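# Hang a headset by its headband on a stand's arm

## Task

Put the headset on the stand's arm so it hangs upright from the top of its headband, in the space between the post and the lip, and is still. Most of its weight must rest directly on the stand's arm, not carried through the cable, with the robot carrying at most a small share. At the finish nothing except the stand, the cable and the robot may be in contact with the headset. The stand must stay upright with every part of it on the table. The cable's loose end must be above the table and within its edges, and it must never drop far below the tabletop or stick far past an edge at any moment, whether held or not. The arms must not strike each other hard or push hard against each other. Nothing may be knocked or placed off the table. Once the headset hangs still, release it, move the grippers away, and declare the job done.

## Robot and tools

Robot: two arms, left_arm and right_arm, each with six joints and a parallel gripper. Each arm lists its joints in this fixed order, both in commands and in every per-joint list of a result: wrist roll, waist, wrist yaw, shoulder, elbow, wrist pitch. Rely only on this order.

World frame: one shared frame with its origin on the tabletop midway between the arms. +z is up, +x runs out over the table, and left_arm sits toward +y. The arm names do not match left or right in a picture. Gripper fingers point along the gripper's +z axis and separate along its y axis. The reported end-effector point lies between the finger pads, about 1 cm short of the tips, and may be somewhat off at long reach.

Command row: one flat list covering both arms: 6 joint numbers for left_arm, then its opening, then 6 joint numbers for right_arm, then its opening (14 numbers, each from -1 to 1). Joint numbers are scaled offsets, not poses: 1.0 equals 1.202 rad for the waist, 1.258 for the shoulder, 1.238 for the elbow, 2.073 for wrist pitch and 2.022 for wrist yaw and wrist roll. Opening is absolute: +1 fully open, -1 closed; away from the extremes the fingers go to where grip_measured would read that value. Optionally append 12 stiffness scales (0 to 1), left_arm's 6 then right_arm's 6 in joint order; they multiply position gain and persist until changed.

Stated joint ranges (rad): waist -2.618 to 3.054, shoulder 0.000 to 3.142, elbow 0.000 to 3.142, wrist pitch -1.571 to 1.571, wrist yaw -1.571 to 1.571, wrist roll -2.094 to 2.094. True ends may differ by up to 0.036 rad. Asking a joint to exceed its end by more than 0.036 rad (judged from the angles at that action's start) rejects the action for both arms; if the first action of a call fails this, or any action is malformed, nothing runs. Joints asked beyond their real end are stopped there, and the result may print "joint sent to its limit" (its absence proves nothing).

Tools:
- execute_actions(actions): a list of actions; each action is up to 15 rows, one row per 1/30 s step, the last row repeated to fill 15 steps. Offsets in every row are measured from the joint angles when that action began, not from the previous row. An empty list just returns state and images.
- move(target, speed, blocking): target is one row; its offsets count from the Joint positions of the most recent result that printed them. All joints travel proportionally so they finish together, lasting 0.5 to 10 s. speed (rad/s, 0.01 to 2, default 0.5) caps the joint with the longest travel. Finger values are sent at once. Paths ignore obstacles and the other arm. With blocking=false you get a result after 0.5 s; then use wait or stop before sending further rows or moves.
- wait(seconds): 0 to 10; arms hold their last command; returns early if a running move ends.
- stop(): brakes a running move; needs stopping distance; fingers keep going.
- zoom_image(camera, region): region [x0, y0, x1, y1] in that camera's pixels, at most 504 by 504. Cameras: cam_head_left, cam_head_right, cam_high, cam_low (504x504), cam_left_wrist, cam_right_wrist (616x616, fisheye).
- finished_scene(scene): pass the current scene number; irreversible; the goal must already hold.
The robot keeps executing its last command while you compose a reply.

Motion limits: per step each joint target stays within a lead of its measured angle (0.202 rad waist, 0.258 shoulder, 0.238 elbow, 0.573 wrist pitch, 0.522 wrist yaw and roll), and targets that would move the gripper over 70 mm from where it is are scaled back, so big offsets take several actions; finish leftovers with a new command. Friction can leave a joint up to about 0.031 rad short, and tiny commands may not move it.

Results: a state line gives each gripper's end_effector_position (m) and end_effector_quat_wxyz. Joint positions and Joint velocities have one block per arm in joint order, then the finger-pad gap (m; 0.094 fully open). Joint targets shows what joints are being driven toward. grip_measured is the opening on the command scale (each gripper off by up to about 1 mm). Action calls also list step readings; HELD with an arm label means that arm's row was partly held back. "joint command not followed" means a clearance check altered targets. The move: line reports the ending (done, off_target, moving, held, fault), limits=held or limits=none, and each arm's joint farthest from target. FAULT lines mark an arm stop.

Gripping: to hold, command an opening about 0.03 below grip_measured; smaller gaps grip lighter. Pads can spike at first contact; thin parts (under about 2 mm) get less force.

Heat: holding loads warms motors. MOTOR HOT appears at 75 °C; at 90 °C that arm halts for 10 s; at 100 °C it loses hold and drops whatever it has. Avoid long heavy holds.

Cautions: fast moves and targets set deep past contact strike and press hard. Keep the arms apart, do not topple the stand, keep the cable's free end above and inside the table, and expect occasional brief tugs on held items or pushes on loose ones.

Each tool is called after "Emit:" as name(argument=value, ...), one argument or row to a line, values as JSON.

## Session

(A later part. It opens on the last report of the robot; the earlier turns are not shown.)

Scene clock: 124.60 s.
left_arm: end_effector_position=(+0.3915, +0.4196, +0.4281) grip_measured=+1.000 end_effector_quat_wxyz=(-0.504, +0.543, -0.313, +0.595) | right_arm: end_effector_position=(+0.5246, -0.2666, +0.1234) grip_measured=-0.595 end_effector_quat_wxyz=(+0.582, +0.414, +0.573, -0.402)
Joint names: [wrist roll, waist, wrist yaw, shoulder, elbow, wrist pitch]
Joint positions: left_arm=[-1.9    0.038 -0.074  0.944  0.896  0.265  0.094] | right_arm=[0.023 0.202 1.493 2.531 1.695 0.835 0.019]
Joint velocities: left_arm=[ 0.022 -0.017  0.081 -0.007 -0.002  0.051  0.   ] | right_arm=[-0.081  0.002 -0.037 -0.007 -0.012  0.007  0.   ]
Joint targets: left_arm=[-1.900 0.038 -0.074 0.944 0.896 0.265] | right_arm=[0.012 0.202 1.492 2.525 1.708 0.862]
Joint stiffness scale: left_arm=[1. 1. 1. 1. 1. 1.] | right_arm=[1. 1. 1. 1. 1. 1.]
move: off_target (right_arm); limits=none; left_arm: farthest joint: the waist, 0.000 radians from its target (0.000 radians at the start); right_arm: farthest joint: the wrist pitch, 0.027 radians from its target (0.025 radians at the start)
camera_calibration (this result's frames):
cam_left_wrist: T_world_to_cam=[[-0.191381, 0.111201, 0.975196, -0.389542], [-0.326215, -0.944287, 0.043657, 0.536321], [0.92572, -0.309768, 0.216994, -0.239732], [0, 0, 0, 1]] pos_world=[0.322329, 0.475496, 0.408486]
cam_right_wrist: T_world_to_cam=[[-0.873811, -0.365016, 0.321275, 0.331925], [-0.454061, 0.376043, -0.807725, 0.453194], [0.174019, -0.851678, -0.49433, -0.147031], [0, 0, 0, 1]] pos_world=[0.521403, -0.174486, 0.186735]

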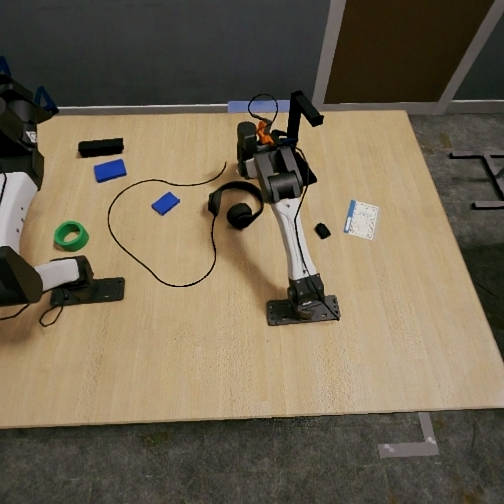

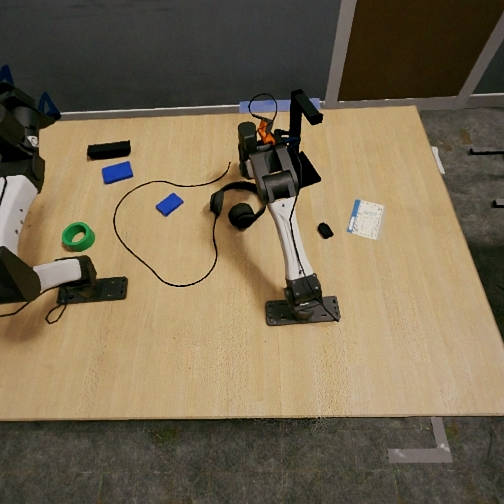

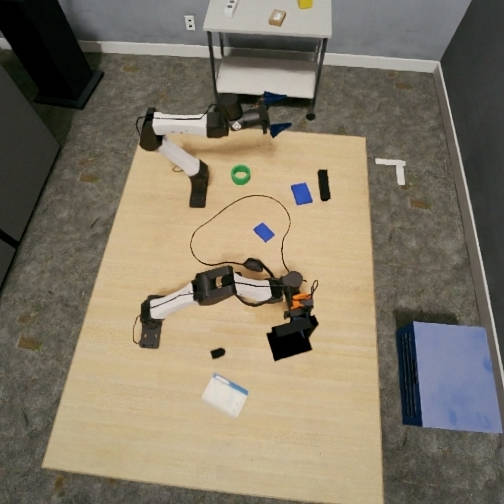

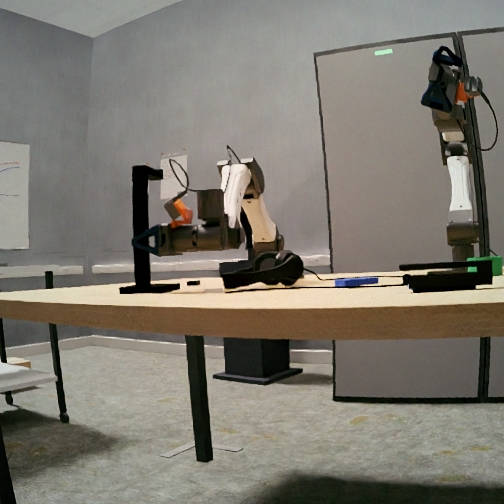

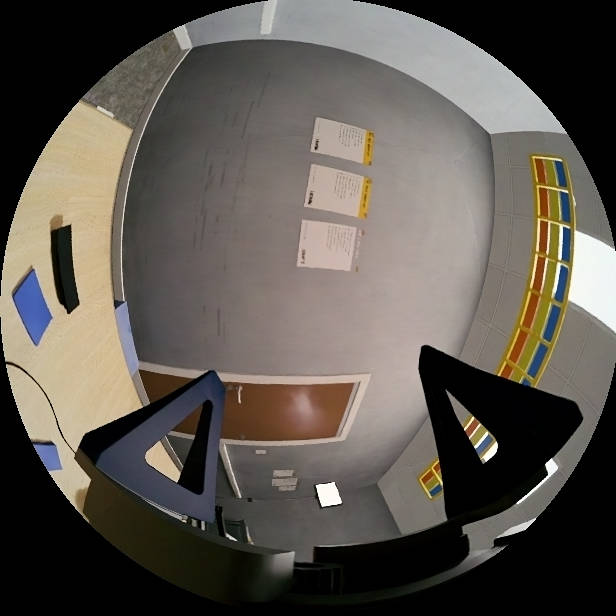

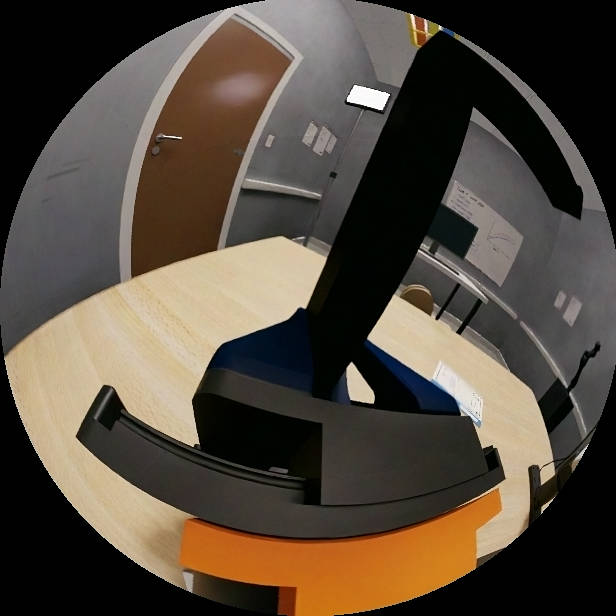

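Emit:
move(
  target=[0,0,0,0,0,0,1,0,0,0,0,0,0,0.6],
)

Emit:
move(
  target=[0,0,0,0,0,0,1,0,0.17,0,0,0,0,0.6],
)

Emit:
move(
  target=[0,0,0,0,0,0,1,0,0.05,-0.35,-0.6,-0.25,-0.5,0],
  speed=0.8,
)

Scene clock: 164.60 s.
left_arm: end_effector_position=(+0.3915, +0.4196, +0.4281) grip_measured=+1.000 end_effector_quat_wxyz=(-0.504, +0.543, -0.313, +0.595) | right_arm: end_effector_position=(+0.5246, -0.2666, +0.1234) grip_measured=+0.598 end_effector_quat_wxyz=(+0.582, +0.415, +0.573, -0.402)
Joint names: [wrist roll, waist, wrist yaw, shoulder, elbow, wrist pitch]
Joint positions: left_arm=[-1.9    0.038 -0.074  0.944  0.896  0.265  0.094] | right_arm=[0.023 0.202 1.493 2.531 1.695 0.835 0.075]
Joint velocities: left_arm=[ 0.007  0.002  0.051 -0.007 -0.002  0.037  0.   ] | right_arm=[ 0.051 -0.022 -0.022  0.012  0.017  0.007  0.001]
Joint targets: left_arm=[-1.900 0.038 -0.074 0.944 0.895 0.265] | right_arm=[0.023 0.202 1.493 2.531 1.695 0.835]
Joint stiffness scale: left_arm=[1. 1. 1. 1. 1. 1.] | right_arm=[1. 1. 1. 1. 1. 1.]
move: done; limits=none; left_arm: farthest joint: the waist, 0.000 radians from its target (0.000 radians at the start); right_arm: farthest joint: the waist, 0.000 radians from its target (0.000 radians at the start)
camera_calibration (this result's frames):
cam_left_wrist: T_world_to_cam=[[-0.191381, 0.111201, 0.975196, -0.389542], [-0.326215, -0.944287, 0.043657, 0.536321], [0.92572, -0.309768, 0.216994, -0.239732], [0, 0, 0, 1]] pos_world=[0.322329, 0.475496, 0.408486]
cam_right_wrist: T_world_to_cam=[[-0.873927, -0.365057, 0.320914, 0.332019], [-0.453771, 0.376146, -0.807841, 0.453083], [0.174197, -0.851615, -0.494376, -0.147102], [0, 0, 0, 1]] pos_world=[0.521381, -0.174494, 0.186745]

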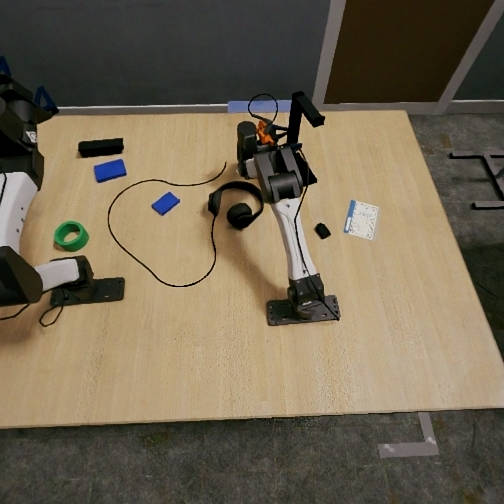

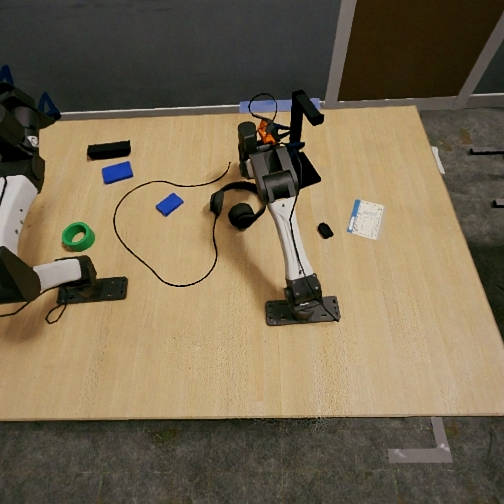

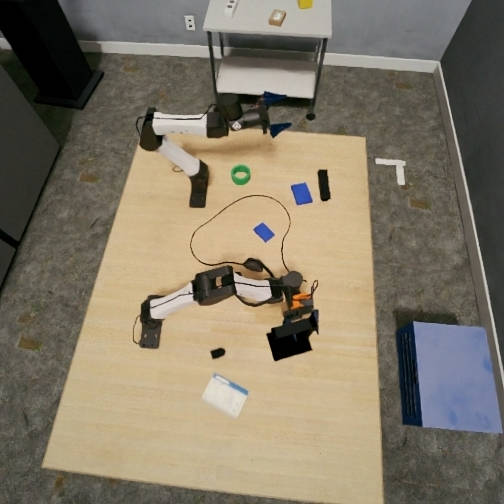

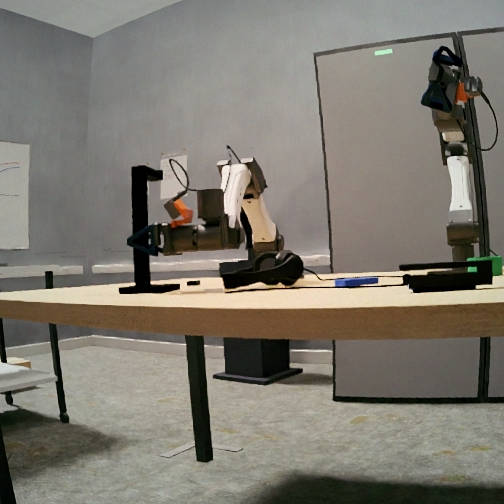

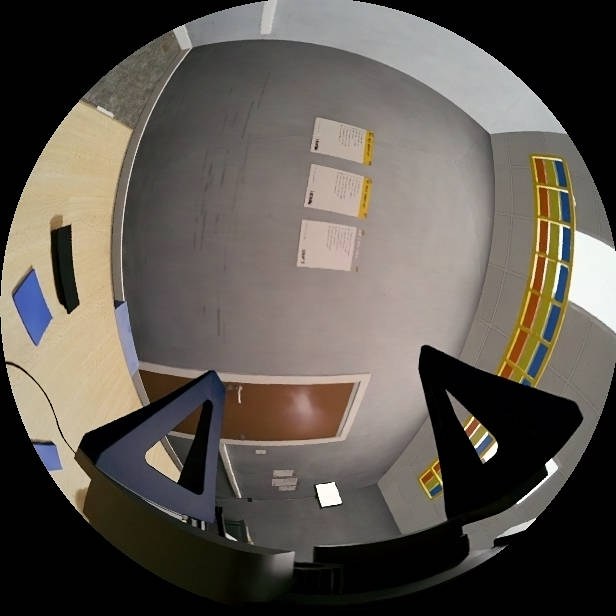

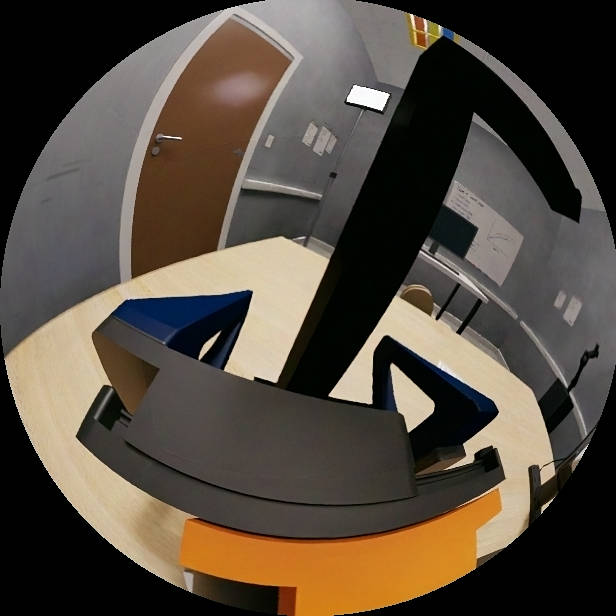

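Scene clock: 165.53 s.
left_arm: end_effector_position=(+0.3915, +0.4196, +0.4281) grip_measured=+1.000 end_effector_quat_wxyz=(-0.504, +0.543, -0.313, +0.595) | right_arm: end_effector_position=(+0.5176, -0.1469, +0.1234) grip_measured=+0.598 end_effector_quat_wxyz=(+0.622, +0.351, +0.614, -0.337)
Joint names: [wrist roll, waist, wrist yaw, shoulder, elbow, wrist pitch]
Joint positions: left_arm=[-1.9    0.038 -0.074  0.944  0.896  0.265  0.094] | right_arm=[0.023 0.416 1.493 2.531 1.695 0.835 0.075]
Joint velocities: left_arm=[ 0.051 -0.002 -0.037  0.017  0.007 -0.051  0.   ] | right_arm=[-0.007 -0.002 -0.007 -0.017 -0.007 -0.037  0.   ]
Joint targets: left_arm=[-1.900 0.038 -0.074 0.944 0.896 0.265] | right_arm=[0.023 0.406 1.493 2.531 1.695 0.835]
Joint stiffness scale: left_arm=[1. 1. 1. 1. 1. 1.] | right_arm=[1. 1. 1. 1. 1. 1.]
move: done; limits=none; left_arm: farthest joint: the waist, 0.000 radians from its target (0.000 radians at the start); right_arm: farthest joint: the waist, 0.010 radians from its target (0.205 radians at the start)
camera_calibration (this result's frames):
cam_left_wrist: T_world_to_cam=[[-0.191381, 0.111201, 0.975196, -0.389542], [-0.326215, -0.944287, 0.043657, 0.536321], [0.92572, -0.309768, 0.216994, -0.239732], [0, 0, 0, 1]] pos_world=[0.322329, 0.475496, 0.408486]
cam_right_wrist: T_world_to_cam=[[-0.776046, -0.542924, 0.320914, 0.292824], [-0.523511, 0.270795, -0.807841, 0.425508], [0.351694, -0.794924, -0.494376, -0.127486], [0, 0, 0, 1]] pos_world=[0.494839, -0.0575859, 0.186745]

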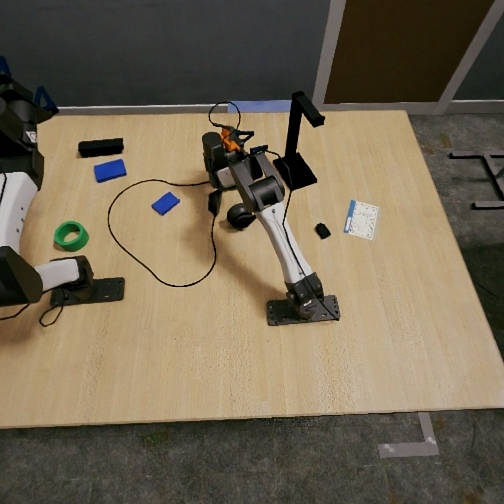

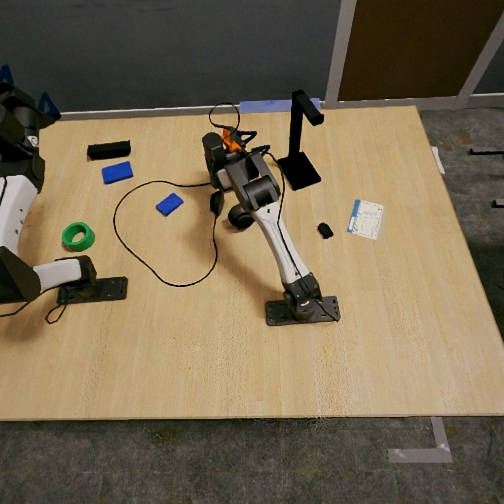

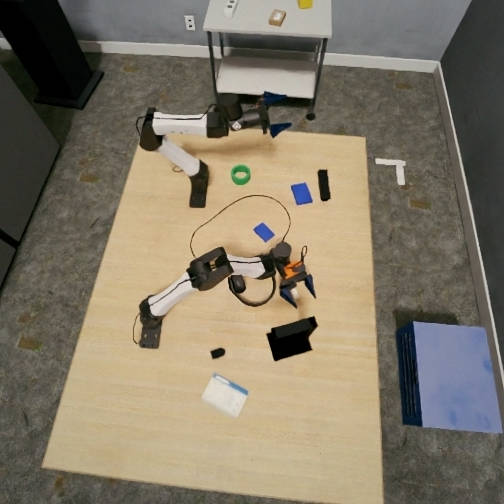

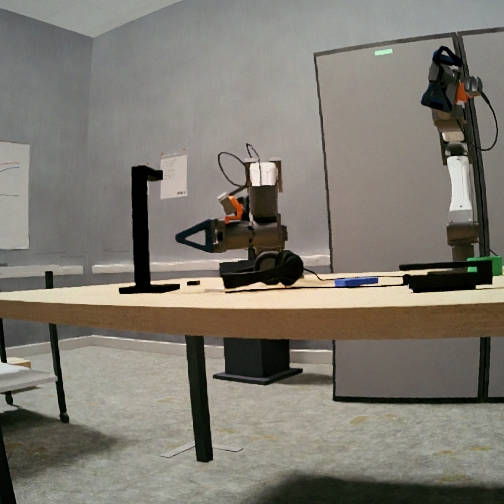

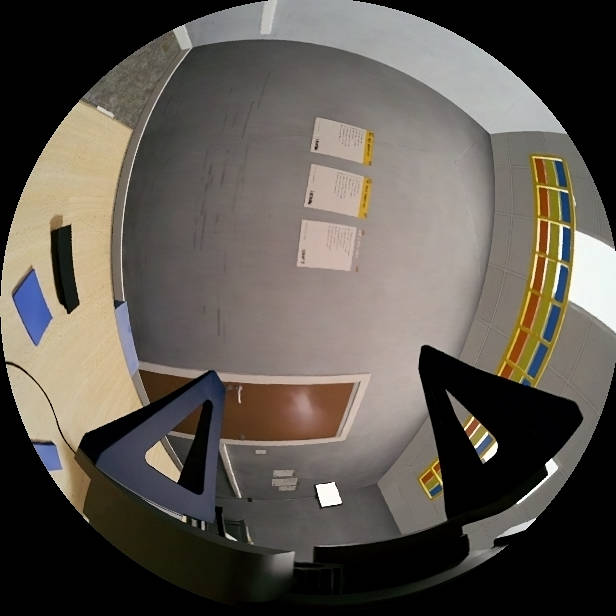

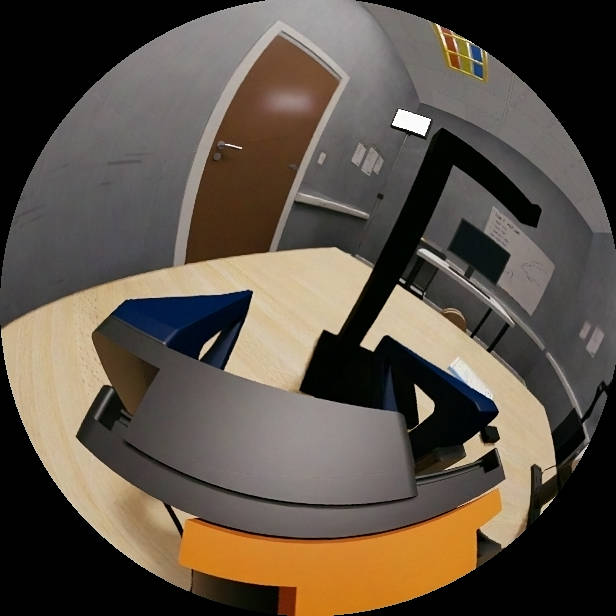

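Scene clock: 167.70 s.
left_arm: end_effector_position=(+0.3915, +0.4196, +0.4281) grip_measured=+1.000 end_effector_quat_wxyz=(-0.504, +0.543, -0.313, +0.595) | right_arm: end_effector_position=(+0.4522, -0.0992, +0.2338) grip_measured=+0.002 end_effector_quat_wxyz=(+0.520, -0.020, +0.829, -0.205)
Joint names: [wrist roll, waist, wrist yaw, shoulder, elbow, wrist pitch]
Joint positions: left_arm=[-1.9    0.038 -0.074  0.944  0.896  0.265  0.094] | right_arm=[ 0.023  0.464  0.792  1.786  1.412 -0.189  0.047]
Joint velocities: left_arm=[-0.037 -0.017  0.051  0.012 -0.007  0.051  0.   ] | right_arm=[ 0.081 -0.017 -0.066 -0.012 -0.002 -0.037  0.001]
Joint targets: left_arm=[-1.900 0.038 -0.074 0.944 0.896 0.265] | right_arm=[0.023 0.477 0.785 1.776 1.386 -0.202]
Joint stiffness scale: left_arm=[1. 1. 1. 1. 1. 1.] | right_arm=[1. 1. 1. 1. 1. 1.]
move: off_target (right_arm); limits=none; left_arm: farthest joint: the waist, 0.000 radians from its target (0.000 radians at the start); right_arm: farthest joint: the elbow, 0.027 radians from its target (0.310 radians at the start)
camera_calibration (this result's frames):
cam_left_wrist: T_world_to_cam=[[-0.191381, 0.111201, 0.975196, -0.389542], [-0.326215, -0.944287, 0.043657, 0.536321], [0.92572, -0.309768, 0.216994, -0.239732], [0, 0, 0, 1]] pos_world=[0.322329, 0.475496, 0.408486]
cam_right_wrist: T_world_to_cam=[[0.0337079, -0.791459, 0.610292, -0.225916], [-0.864915, -0.329074, -0.378989, 0.46215], [0.500785, -0.515076, -0.695637, -0.00459155], [0, 0, 0, 1]] pos_world=[0.409635, -0.0290873, 0.309831]

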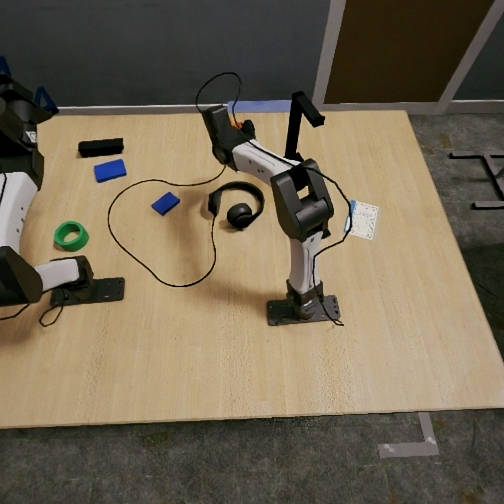

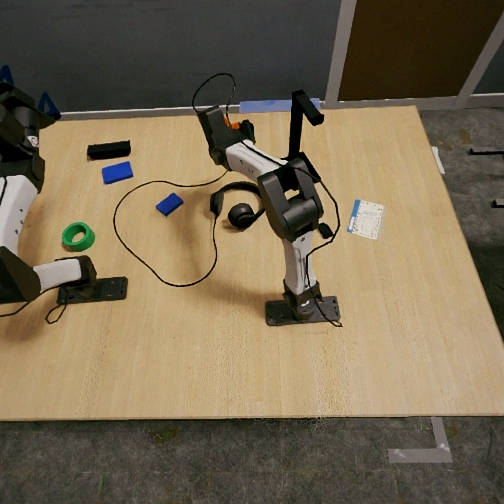

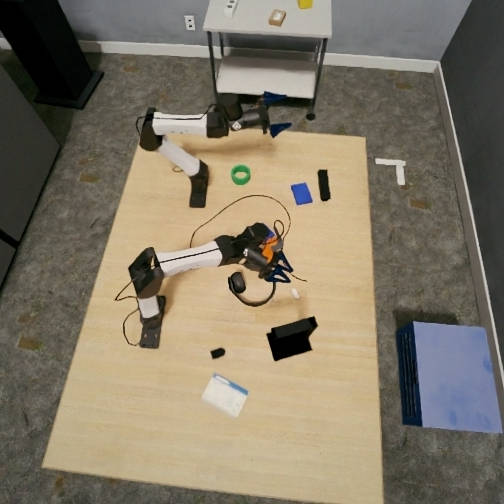

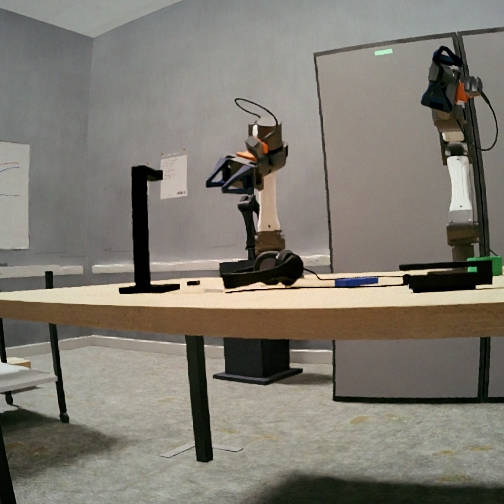

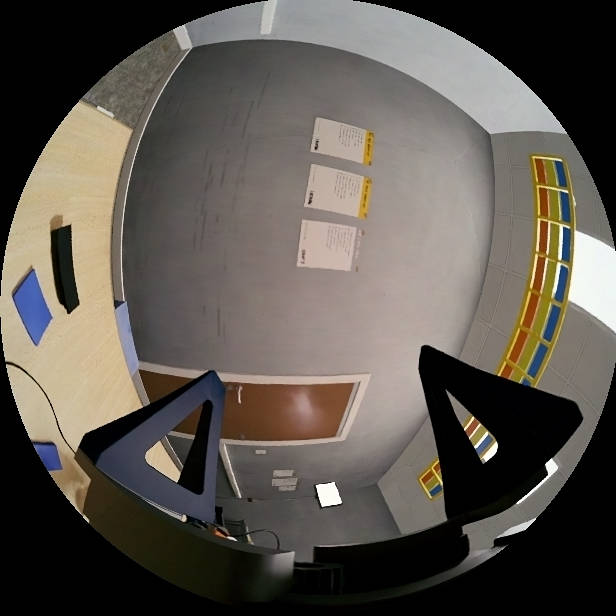

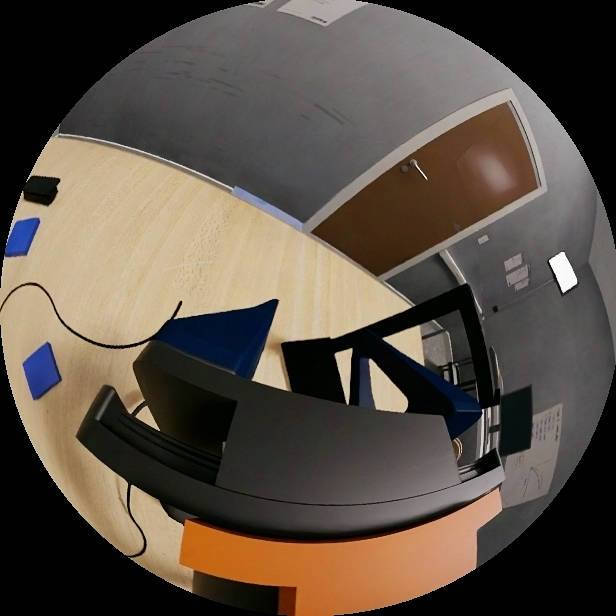

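Emit:
move(
  target=[0,0,0,0,0,0,1,0.765,-0.122,-0.392,0.43,0.73,-0.561,0],
  speed=0.9,
)

Scene clock: 184.03 s.
left_arm: end_effector_position=(+0.3915, +0.4196, +0.4281) grip_measured=+1.000 end_effector_quat_wxyz=(-0.504, +0.543, -0.313, +0.595) | right_arm: end_effector_position=(+0.4251, -0.0521, +0.1181) grip_measured=+0.002 end_effector_quat_wxyz=(+0.060, +0.550, +0.829, +0.081)
Joint names: [wrist roll, waist, wrist yaw, shoulder, elbow, wrist pitch]
Joint positions: left_arm=[-1.9    0.038 -0.074  0.944  0.896  0.265  0.094] | right_arm=[ 1.56   0.329  0.007  2.32   2.288 -1.338  0.047]
Joint velocities: left_arm=[ 0.022 -0.002 -0.037 -0.007 -0.007 -0.066  0.   ] | right_arm=[ 0.007 -0.007 -0.022 -0.002  0.002 -0.022 -0.   ]
Joint targets: left_arm=[-1.900 0.038 -0.074 0.944 0.896 0.265] | right_arm=[1.570 0.317 -0.001 2.327 2.316 -1.352]
Joint stiffness scale: left_arm=[1. 1. 1. 1. 1. 1.] | right_arm=[1. 1. 1. 1. 1. 1.]
move: off_target (right_arm); limits=none; left_arm: farthest joint: the waist, 0.000 radians from its target (0.000 radians at the start); right_arm: farthest joint: the elbow, 0.027 radians from its target (0.904 radians at the start)
camera_calibration (this result's frames):
cam_left_wrist: T_world_to_cam=[[-0.191381, 0.111201, 0.975196, -0.389542], [-0.326215, -0.944287, 0.043657, 0.536321], [0.92572, -0.309768, 0.216994, -0.239732], [0, 0, 0, 1]] pos_world=[0.322329, 0.475496, 0.408486]
cam_right_wrist: T_world_to_cam=[[-0.703953, -0.669912, -0.235943, 0.302669], [-0.694858, 0.580812, 0.424062, 0.290631], [-0.147046, 0.462466, -0.874358, 0.300179], [0, 0, 0, 1]] pos_world=[0.459152, -0.104863, 0.210631]

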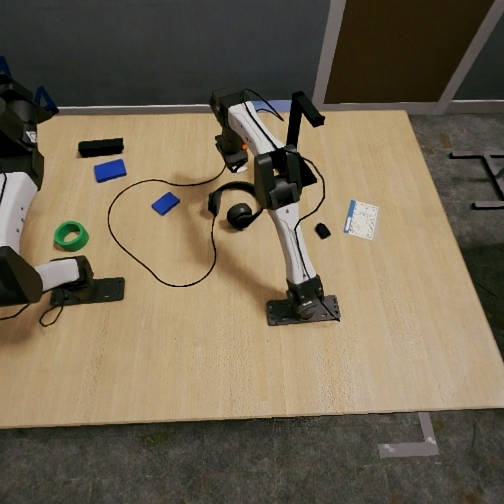

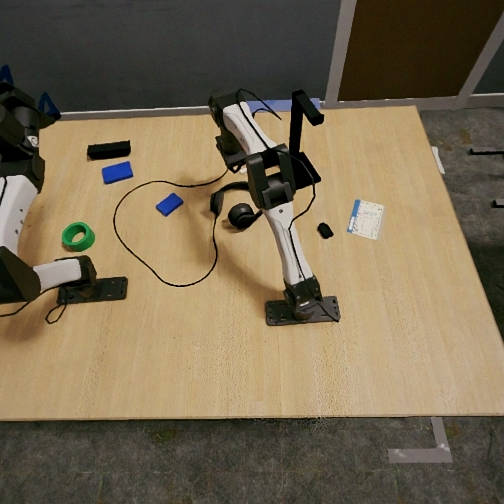

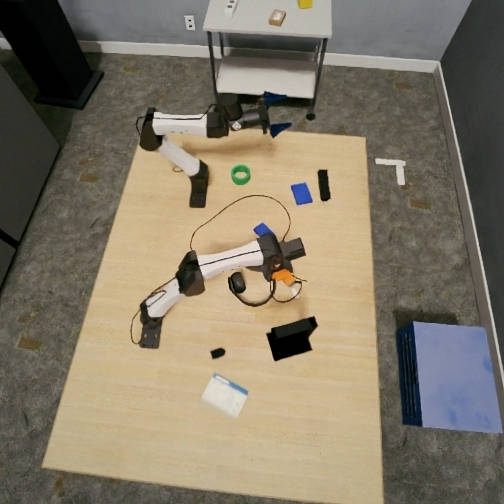

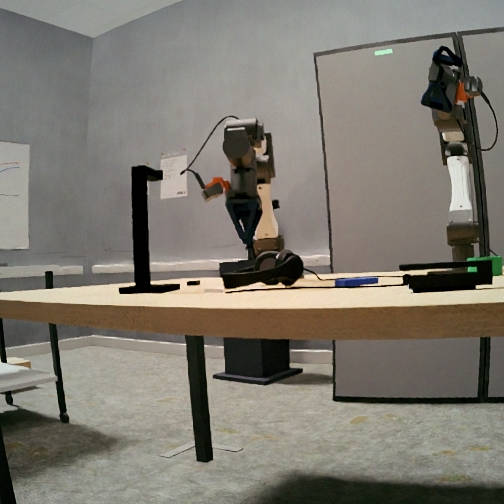

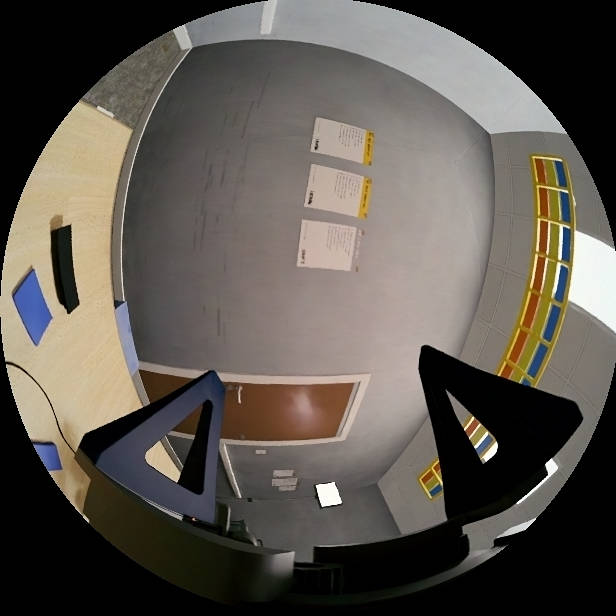

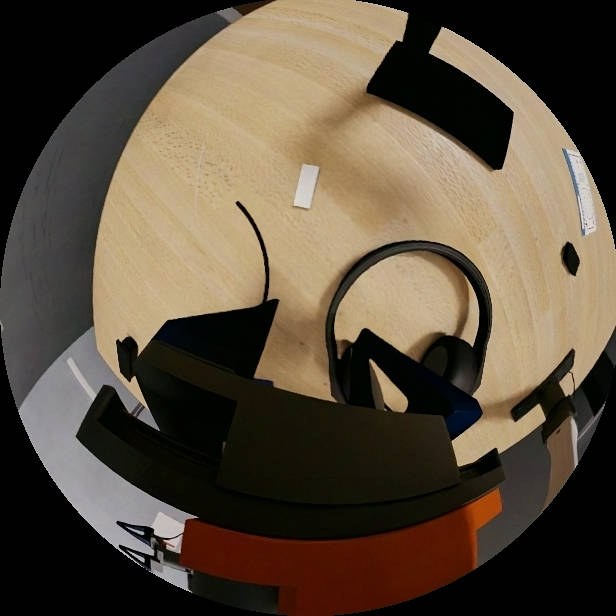

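Emit:
move(
  target=[0,0,0,0,0,0,1,0.05,-0.027,0,0.0,-0.285,0.155,0],
)

Scene clock: 200.37 s.
left_arm: end_effector_position=(+0.3915, +0.4196, +0.4281) grip_measured=+1.000 end_effector_quat_wxyz=(-0.504, +0.543, -0.313, +0.595) | right_arm: end_effector_position=(+0.4248, -0.0633, +0.0325) grip_measured=+0.002 end_effector_quat_wxyz=(+0.048, +0.596, +0.798, +0.070)
Joint names: [wrist roll, waist, wrist yaw, shoulder, elbow, wrist pitch]
Joint positions: left_arm=[-1.9    0.038 -0.074  0.944  0.896  0.265  0.094] | right_arm=[ 1.651  0.308  0.007  2.32   1.953 -1.035  0.047]
Joint velocities: left_arm=[-0.037 -0.032  0.051  0.017  0.002 -0.022  0.   ] | right_arm=[ 0.007  0.007  0.037  0.002  0.007 -0.022 -0.   ]
Joint targets: left_arm=[-1.900 0.038 -0.074 0.944 0.896 0.265] | right_arm=[1.660 0.296 0.007 2.320 1.936 -1.016]
Joint stiffness scale: left_arm=[1. 1. 1. 1. 1. 1.] | right_arm=[1. 1. 1. 1. 1. 1.]
move: done; limits=none; left_arm: farthest joint: the waist, 0.000 radians from its target (0.000 radians at the start); right_arm: farthest joint: the elbow, 0.018 radians from its target (0.353 radians at the start)
camera_calibration (this result's frames):
cam_left_wrist: T_world_to_cam=[[-0.191381, 0.111201, 0.975196, -0.389542], [-0.326215, -0.944287, 0.043657, 0.536321], [0.92572, -0.309768, 0.216994, -0.239732], [0, 0, 0, 1]] pos_world=[0.322329, 0.475496, 0.408486]
cam_right_wrist: T_world_to_cam=[[-0.781515, -0.586785, -0.211936, 0.312192], [-0.61101, 0.651211, 0.4501, 0.301213], [-0.126097, 0.481255, -0.867463, 0.222549], [0, 0, 0, 1]] pos_world=[0.45609, -0.120067, 0.123642]

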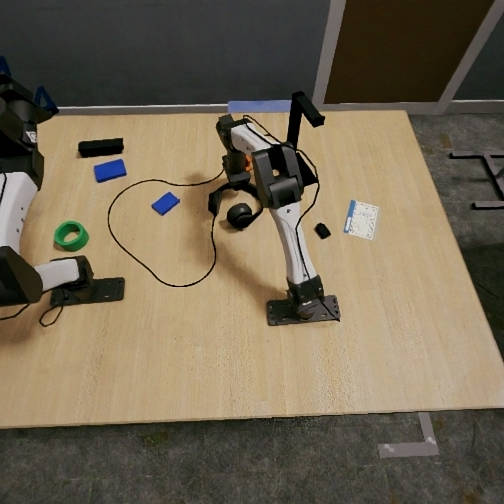

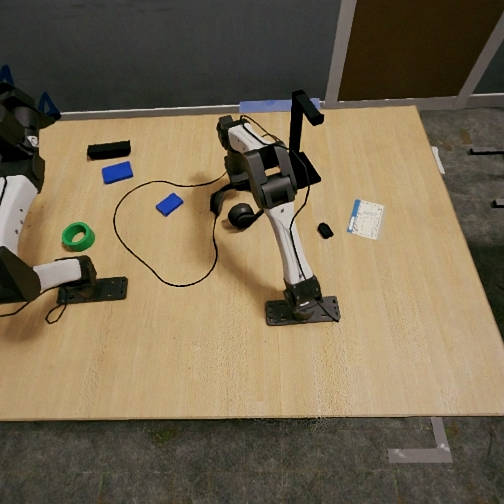

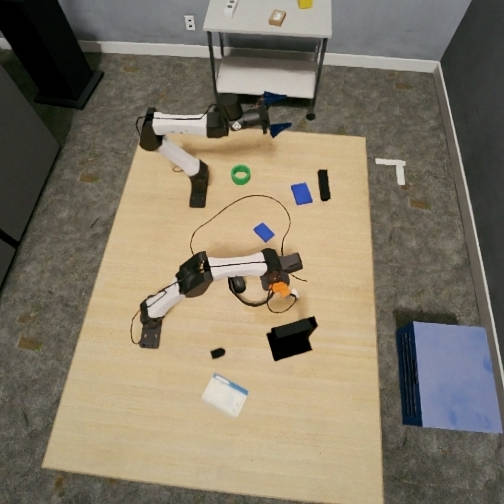

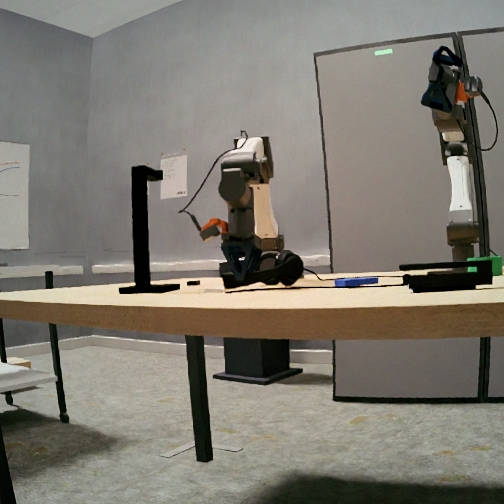

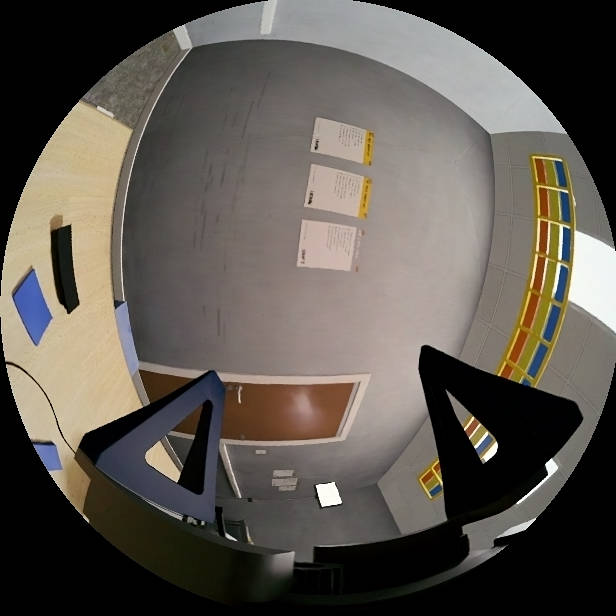

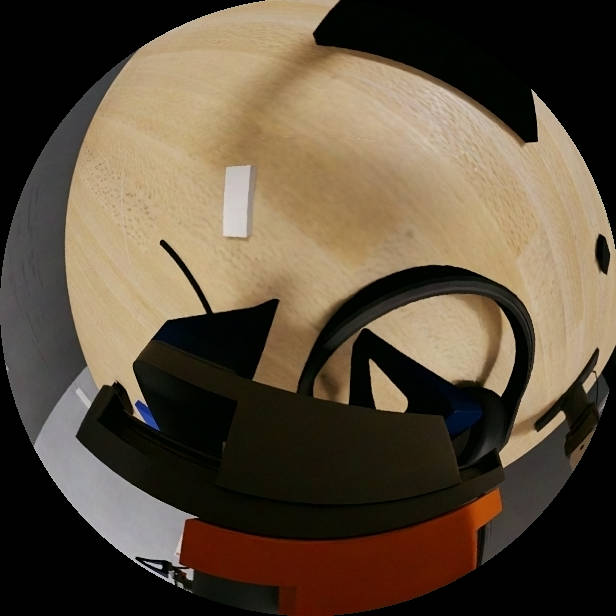

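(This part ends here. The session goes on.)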